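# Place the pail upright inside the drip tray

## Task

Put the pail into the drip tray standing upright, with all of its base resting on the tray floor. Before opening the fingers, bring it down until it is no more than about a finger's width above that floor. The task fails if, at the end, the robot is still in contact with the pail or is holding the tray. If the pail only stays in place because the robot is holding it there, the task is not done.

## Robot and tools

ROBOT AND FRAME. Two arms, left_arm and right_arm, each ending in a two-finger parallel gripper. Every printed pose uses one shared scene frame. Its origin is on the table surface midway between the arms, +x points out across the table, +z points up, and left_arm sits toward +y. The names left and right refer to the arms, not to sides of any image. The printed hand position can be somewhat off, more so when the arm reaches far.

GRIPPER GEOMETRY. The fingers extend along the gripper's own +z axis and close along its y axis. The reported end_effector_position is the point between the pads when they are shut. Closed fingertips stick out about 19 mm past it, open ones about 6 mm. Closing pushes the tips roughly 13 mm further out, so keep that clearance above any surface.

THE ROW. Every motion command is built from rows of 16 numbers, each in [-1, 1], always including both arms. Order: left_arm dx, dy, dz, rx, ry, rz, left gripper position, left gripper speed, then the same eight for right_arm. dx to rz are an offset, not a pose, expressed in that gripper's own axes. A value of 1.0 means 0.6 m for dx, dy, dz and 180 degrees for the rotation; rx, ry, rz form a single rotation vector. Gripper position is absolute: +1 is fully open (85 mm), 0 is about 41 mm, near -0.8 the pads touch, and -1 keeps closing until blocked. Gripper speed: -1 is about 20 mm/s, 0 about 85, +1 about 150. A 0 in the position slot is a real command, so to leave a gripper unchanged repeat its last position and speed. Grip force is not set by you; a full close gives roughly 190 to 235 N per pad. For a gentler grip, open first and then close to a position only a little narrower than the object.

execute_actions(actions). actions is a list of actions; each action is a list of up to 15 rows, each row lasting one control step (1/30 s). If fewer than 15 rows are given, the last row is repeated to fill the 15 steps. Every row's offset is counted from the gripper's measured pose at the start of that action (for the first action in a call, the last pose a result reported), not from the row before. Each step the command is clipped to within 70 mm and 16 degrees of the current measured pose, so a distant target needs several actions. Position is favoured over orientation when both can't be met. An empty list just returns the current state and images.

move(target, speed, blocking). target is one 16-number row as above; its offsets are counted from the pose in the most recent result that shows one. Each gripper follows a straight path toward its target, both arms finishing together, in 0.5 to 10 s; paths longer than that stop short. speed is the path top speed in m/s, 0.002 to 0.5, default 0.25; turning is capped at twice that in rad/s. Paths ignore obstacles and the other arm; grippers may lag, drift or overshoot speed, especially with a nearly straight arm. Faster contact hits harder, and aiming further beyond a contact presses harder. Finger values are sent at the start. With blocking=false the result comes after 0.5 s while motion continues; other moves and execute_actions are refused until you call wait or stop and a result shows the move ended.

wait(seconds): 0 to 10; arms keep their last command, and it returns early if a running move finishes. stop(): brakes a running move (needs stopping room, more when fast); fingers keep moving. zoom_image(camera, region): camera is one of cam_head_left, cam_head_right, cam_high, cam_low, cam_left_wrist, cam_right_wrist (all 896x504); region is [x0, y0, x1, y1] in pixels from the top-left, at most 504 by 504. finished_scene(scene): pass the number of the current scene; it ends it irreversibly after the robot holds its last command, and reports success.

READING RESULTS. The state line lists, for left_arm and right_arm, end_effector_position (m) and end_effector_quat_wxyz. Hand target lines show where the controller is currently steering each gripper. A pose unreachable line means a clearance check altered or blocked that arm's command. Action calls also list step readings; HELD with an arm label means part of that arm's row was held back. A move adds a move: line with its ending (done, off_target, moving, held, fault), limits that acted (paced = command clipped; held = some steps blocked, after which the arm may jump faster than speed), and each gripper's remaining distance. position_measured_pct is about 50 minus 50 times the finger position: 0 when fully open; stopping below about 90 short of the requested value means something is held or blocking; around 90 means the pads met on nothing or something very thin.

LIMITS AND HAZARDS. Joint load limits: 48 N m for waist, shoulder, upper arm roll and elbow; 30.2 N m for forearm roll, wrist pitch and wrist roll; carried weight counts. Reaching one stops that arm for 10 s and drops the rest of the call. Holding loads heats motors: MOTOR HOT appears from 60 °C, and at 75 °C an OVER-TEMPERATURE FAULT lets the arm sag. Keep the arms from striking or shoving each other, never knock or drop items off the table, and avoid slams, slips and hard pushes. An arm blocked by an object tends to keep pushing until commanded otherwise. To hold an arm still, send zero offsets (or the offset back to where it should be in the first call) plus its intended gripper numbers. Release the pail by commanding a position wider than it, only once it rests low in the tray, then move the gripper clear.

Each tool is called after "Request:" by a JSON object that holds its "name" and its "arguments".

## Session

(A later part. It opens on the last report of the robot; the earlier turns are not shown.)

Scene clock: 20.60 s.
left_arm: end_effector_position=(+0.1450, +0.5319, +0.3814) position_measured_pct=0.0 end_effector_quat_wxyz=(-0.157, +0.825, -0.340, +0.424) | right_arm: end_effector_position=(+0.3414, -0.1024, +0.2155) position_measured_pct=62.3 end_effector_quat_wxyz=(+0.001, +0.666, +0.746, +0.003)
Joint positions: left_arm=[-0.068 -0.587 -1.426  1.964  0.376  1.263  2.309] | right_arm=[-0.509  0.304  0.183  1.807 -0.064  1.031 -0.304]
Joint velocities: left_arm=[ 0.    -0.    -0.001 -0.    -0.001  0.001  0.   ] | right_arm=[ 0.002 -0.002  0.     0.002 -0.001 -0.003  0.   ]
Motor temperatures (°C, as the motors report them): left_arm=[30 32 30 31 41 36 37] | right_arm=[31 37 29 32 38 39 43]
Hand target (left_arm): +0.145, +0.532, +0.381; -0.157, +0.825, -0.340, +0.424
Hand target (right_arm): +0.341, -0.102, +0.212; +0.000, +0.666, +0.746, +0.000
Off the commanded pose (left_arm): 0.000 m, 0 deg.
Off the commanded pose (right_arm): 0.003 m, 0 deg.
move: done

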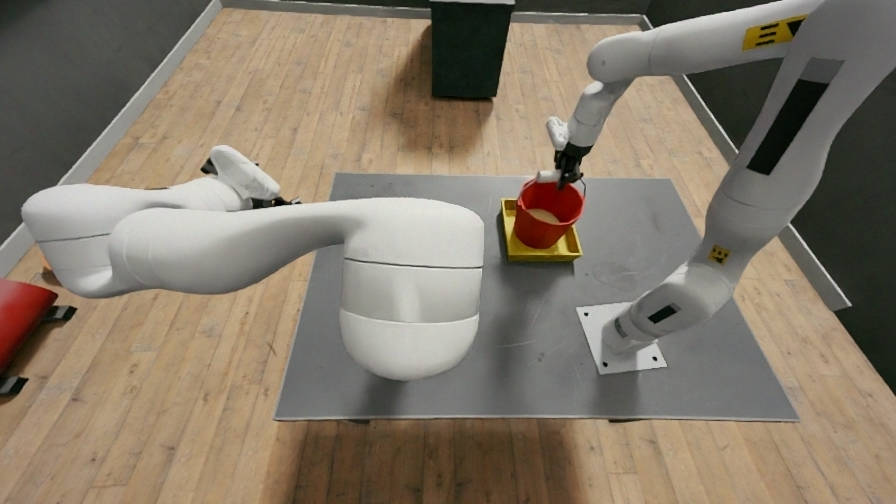

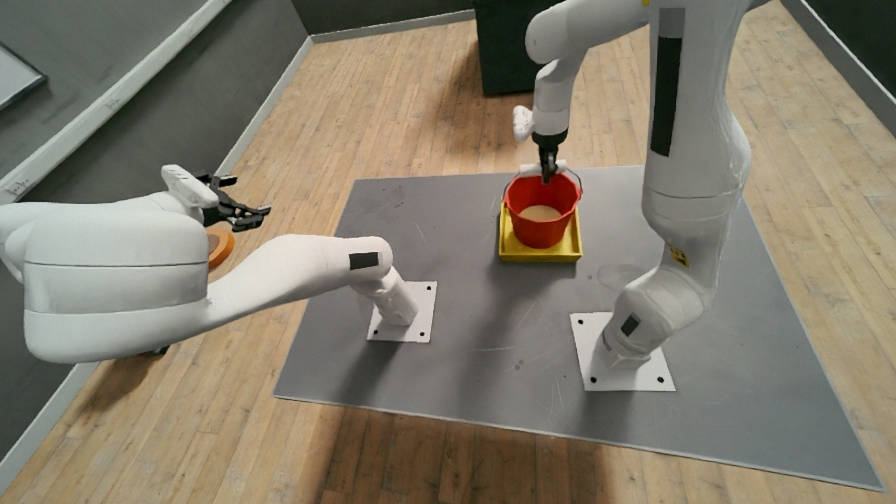

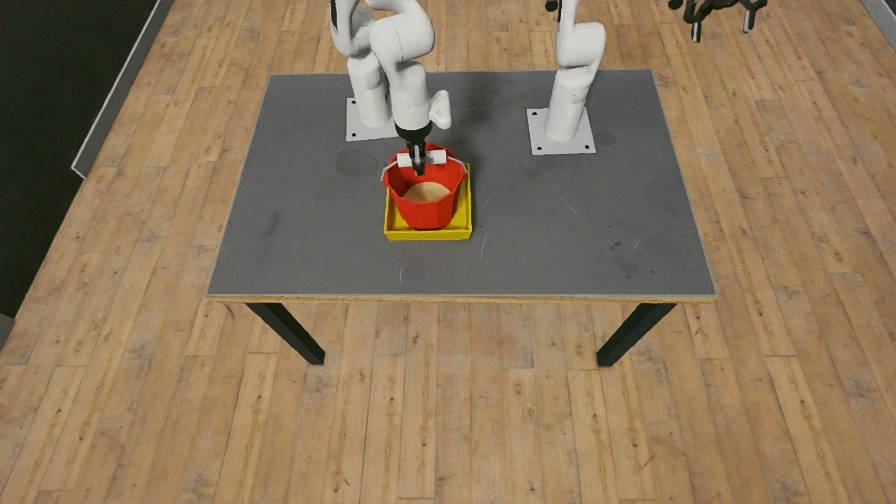

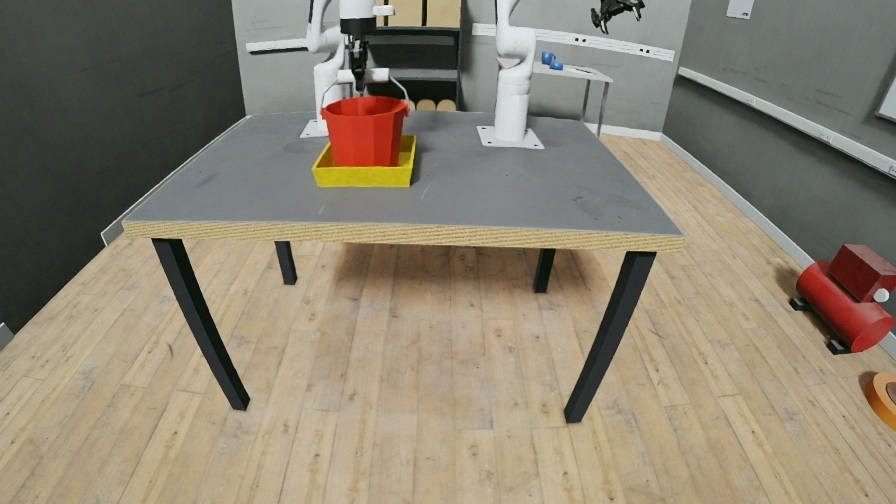

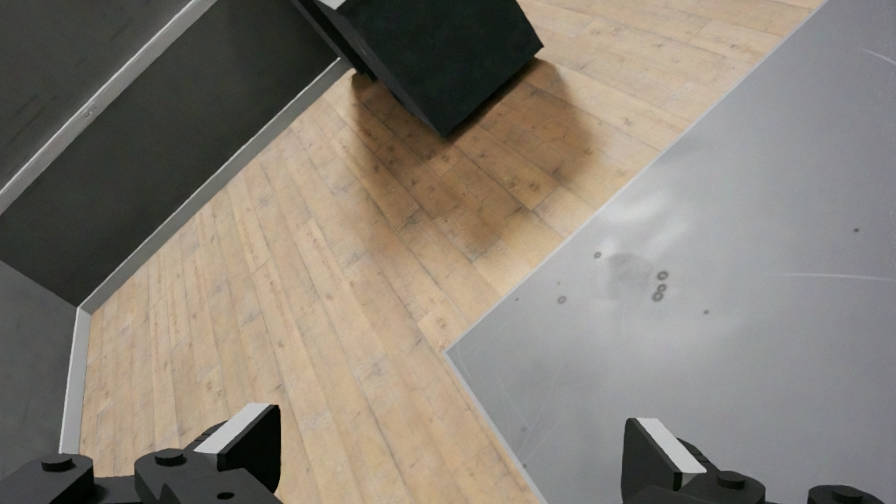

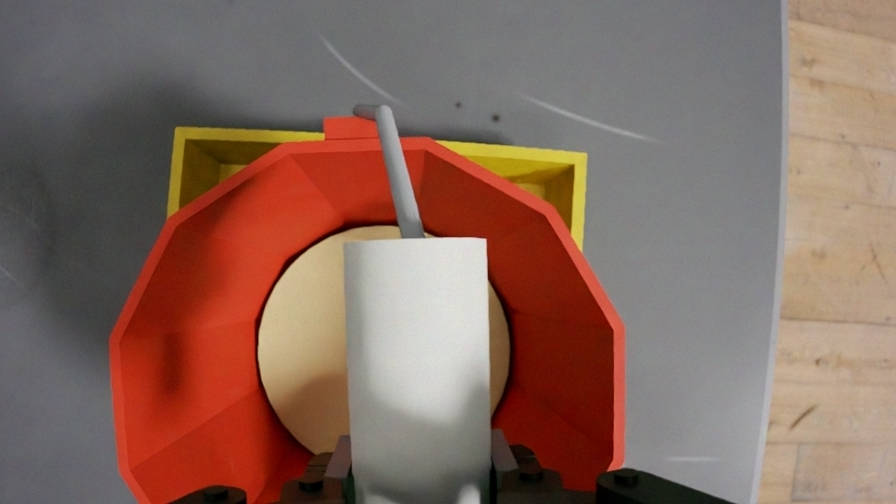

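Contact made.

Request:
{"name": "move", "arguments": {"target": [0,0,0,0,0,0,1,0,0,0,0,0,0,0,1,0]}}

Request:
{"name": "move", "arguments": {"target": [0,0,0,0,0,0,1,0,0,0,-0.15,0,0,0,1,0], "speed": 0.15}}

Scene clock: 21.77 s.
left_arm: end_effector_position=(+0.1450, +0.5319, +0.3814) position_measured_pct=0.0 end_effector_quat_wxyz=(-0.157, +0.825, -0.340, +0.424) | right_arm: end_effector_position=(+0.3414, -0.1024, +0.2155) position_measured_pct=0.0 end_effector_quat_wxyz=(+0.001, +0.666, +0.746, +0.003)
Joint positions: left_arm=[-0.068 -0.587 -1.426  1.964  0.376  1.263  2.309] | right_arm=[-0.509  0.304  0.183  1.807 -0.064  1.031 -0.305]
Joint velocities: left_arm=[-0.001 -0.    -0.001  0.    -0.001 -0.    -0.001] | right_arm=[ 0.    -0.001 -0.    -0.     0.001 -0.    -0.   ]
Motor temperatures (°C, as the motors report them): left_arm=[30 32 30 31 41 36 37] | right_arm=[31 37 29 32 38 39 43]
Hand target (left_arm): +0.145, +0.532, +0.381; -0.157, +0.825, -0.340, +0.424
Hand target (right_arm): +0.341, -0.102, +0.215; +0.001, +0.666, +0.746, +0.003
Off the commanded pose (left_arm): 0.000 m, 0 deg.
Off the commanded pose (right_arm): 0.000 m, 0 deg.
move: done

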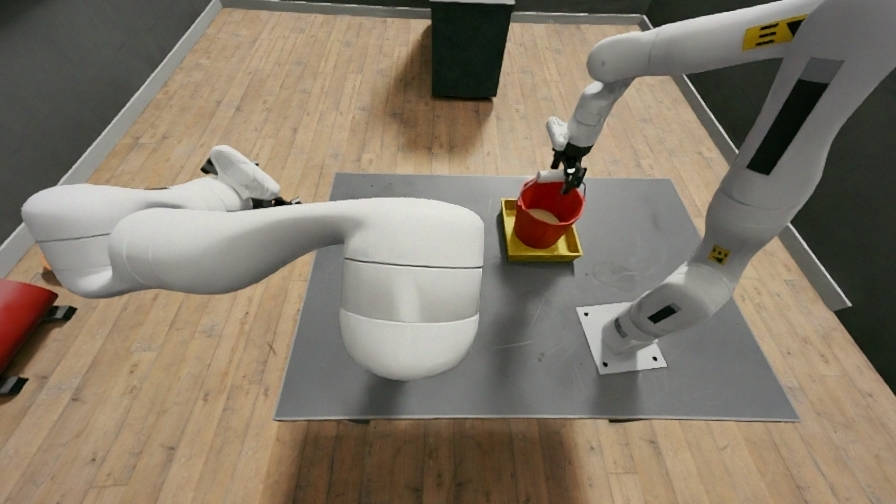

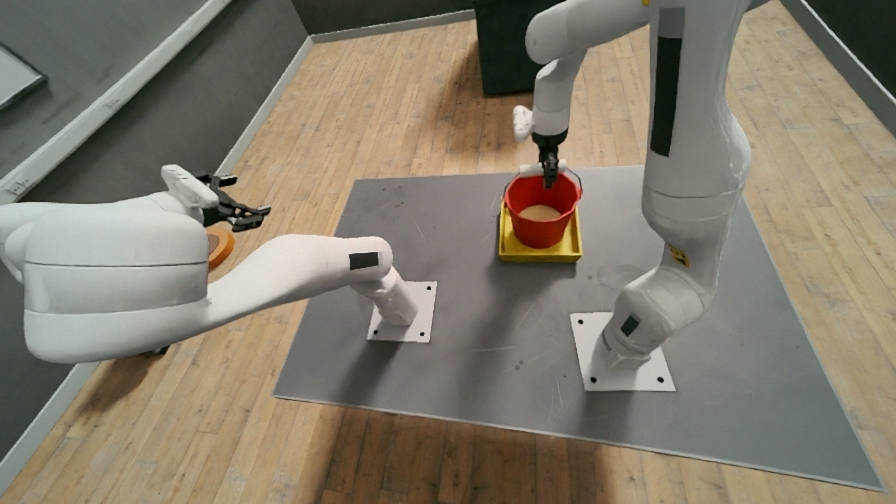

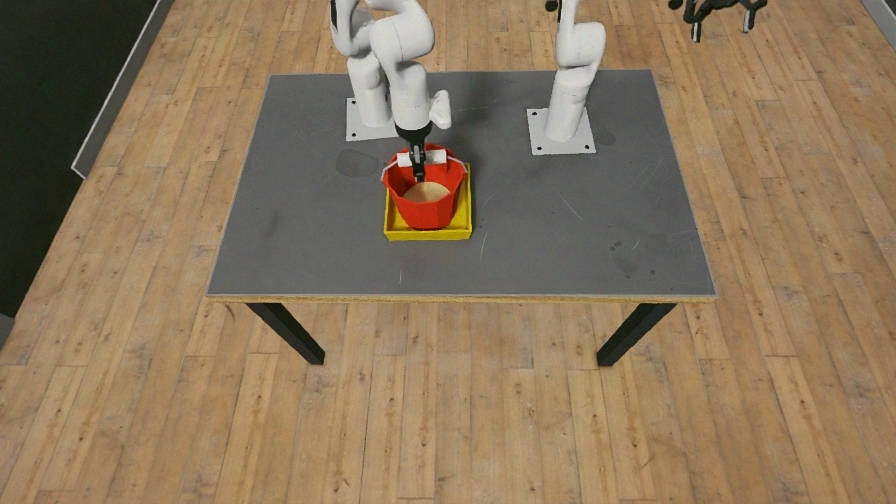

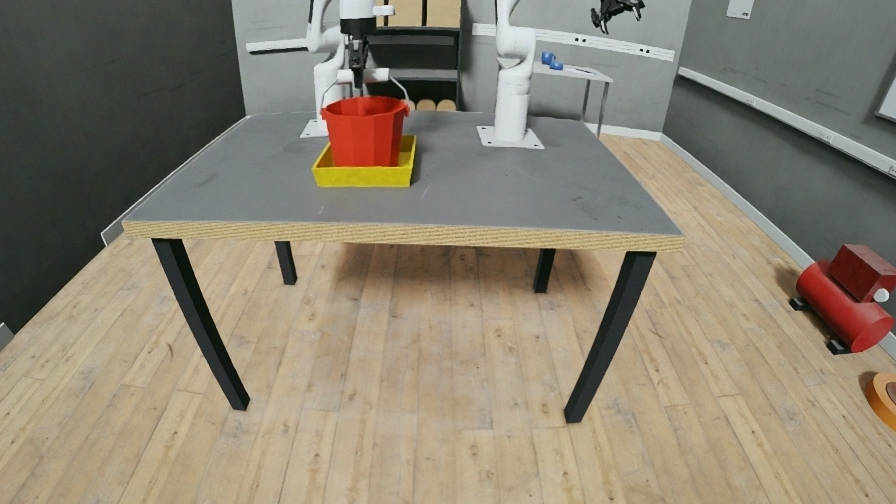

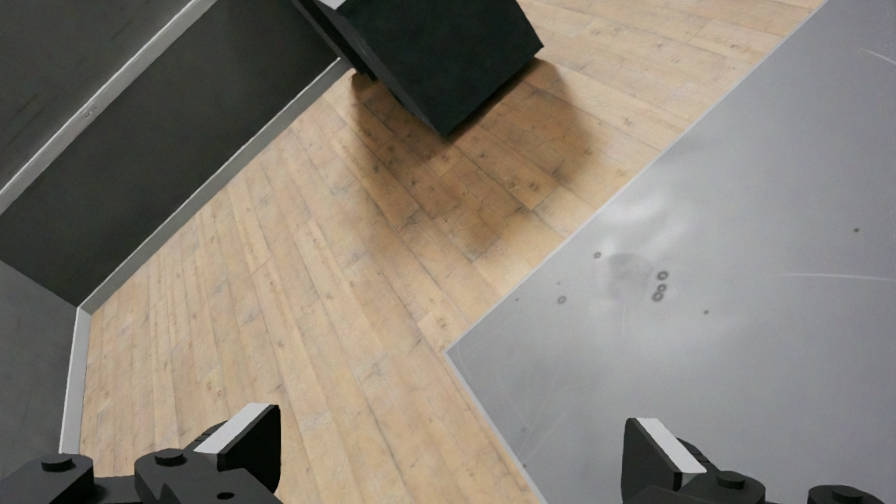

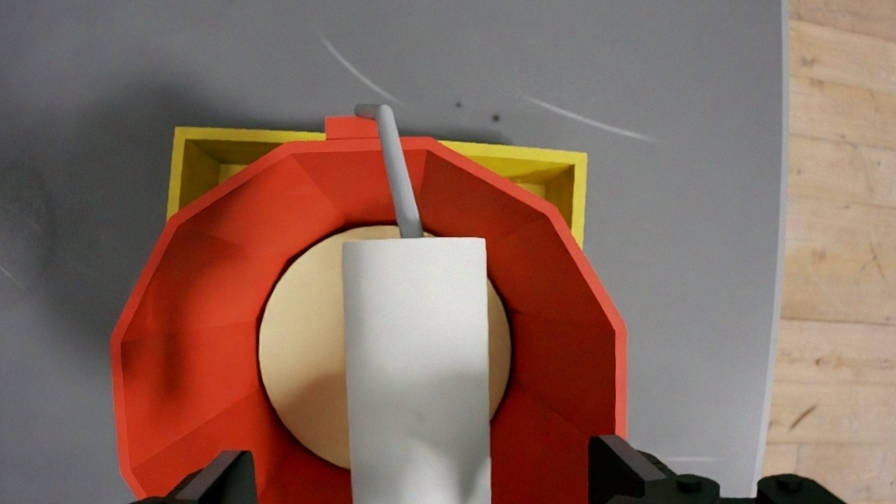

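Scene clock: 22.83 s.
left_arm: end_effector_position=(+0.1450, +0.5319, +0.3814) position_measured_pct=0.0 end_effector_quat_wxyz=(-0.157, +0.825, -0.340, +0.424) | right_arm: end_effector_position=(+0.3410, -0.1028, +0.3055) position_measured_pct=0.0 end_effector_quat_wxyz=(+0.001, +0.666, +0.746, +0.003)
Joint positions: left_arm=[-0.068 -0.587 -1.426  1.964  0.376  1.263  2.31 ] | right_arm=[-0.521  0.218  0.193  1.612 -0.044  1.31  -0.324]
Joint velocities: left_arm=[-0.     0.     0.     0.     0.    -0.001 -0.   ] | right_arm=[ 0.    -0.001 -0.    -0.003 -0.     0.003 -0.001]
Motor temperatures (°C, as the motors report them): left_arm=[30 32 30 31 41 36 37] | right_arm=[31 37 29 32 38 39 43]
Hand target (left_arm): +0.145, +0.532, +0.381; -0.157, +0.825, -0.340, +0.424
Hand target (right_arm): +0.341, -0.103, +0.306; +0.001, +0.666, +0.746, +0.003
Off the commanded pose (left_arm): 0.000 m, 0 deg.
Off the commanded pose (right_arm): 0.000 m, 0 deg.
move: done

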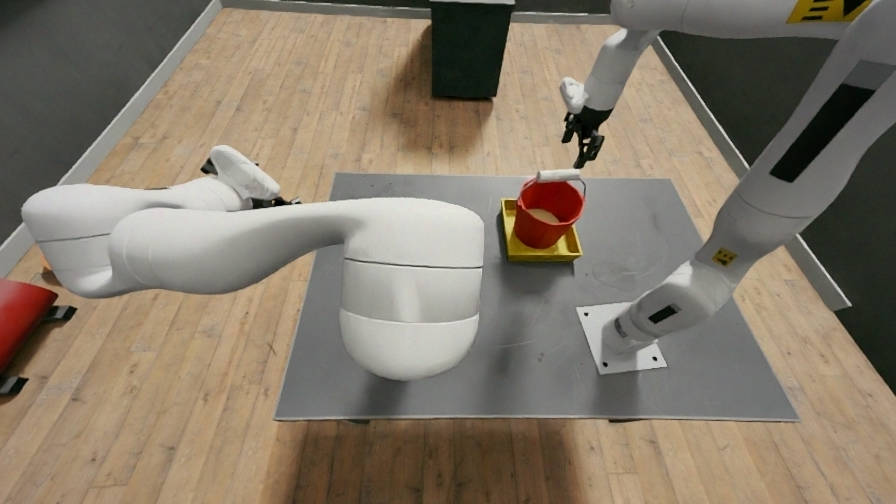

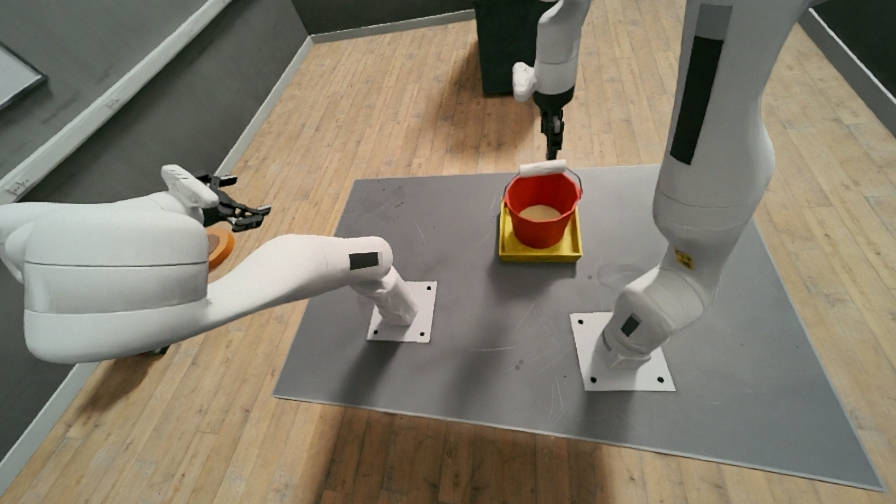

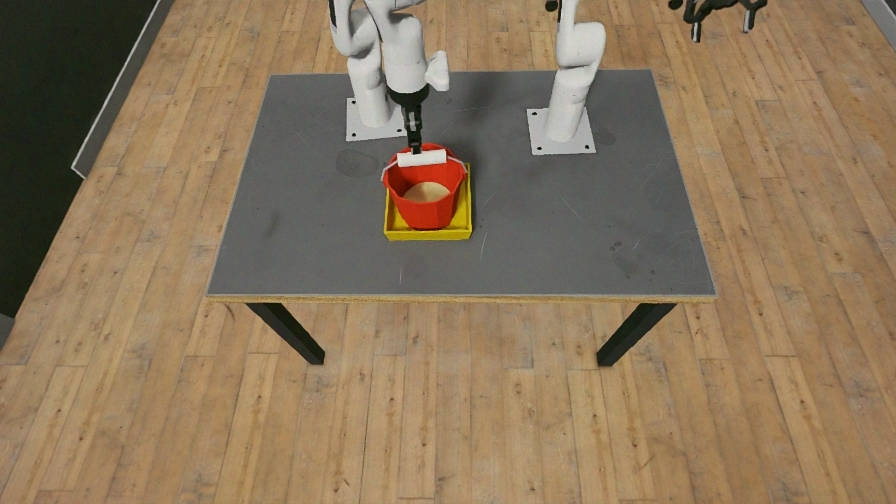

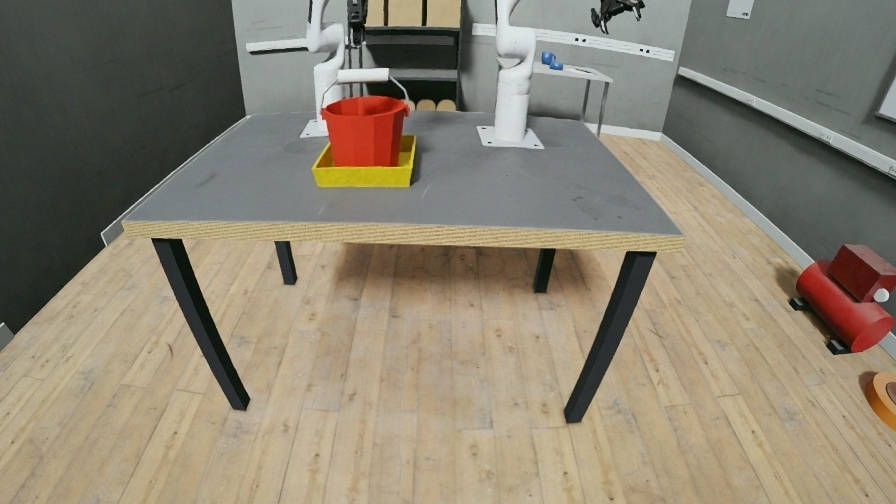

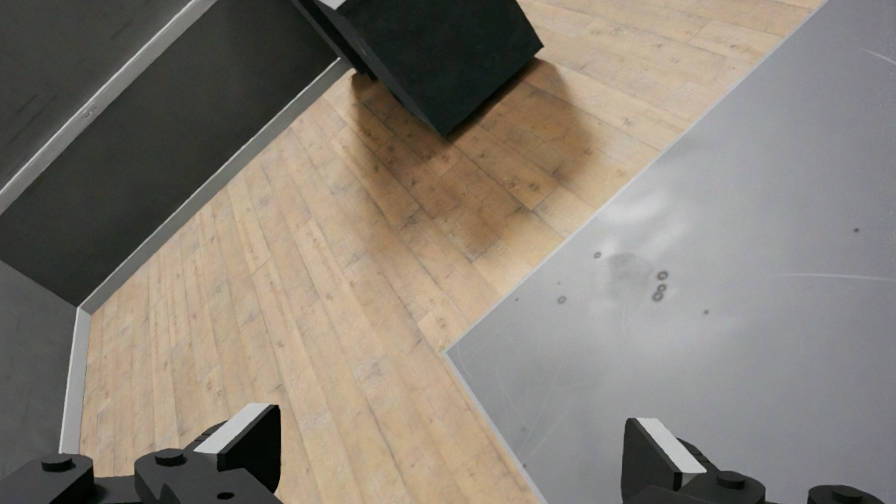

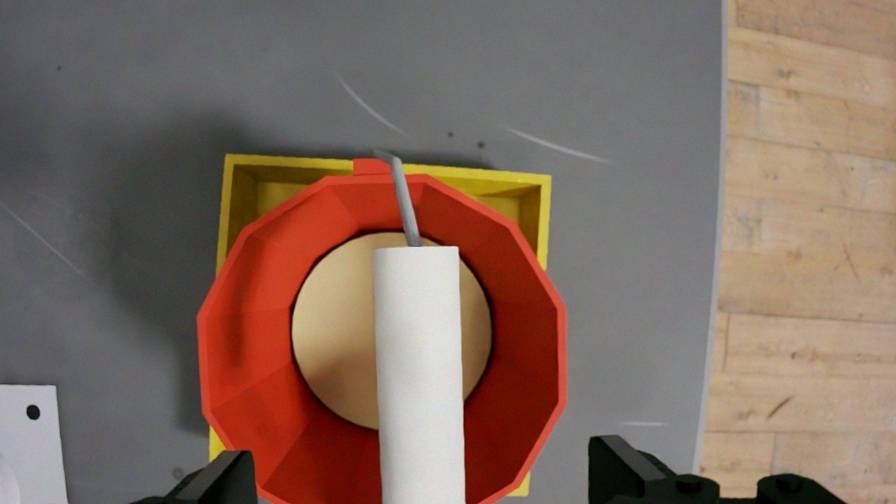

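Request:
{"name": "finished_scene", "arguments": {"scene": 2}}

The scene is finished: the task was done.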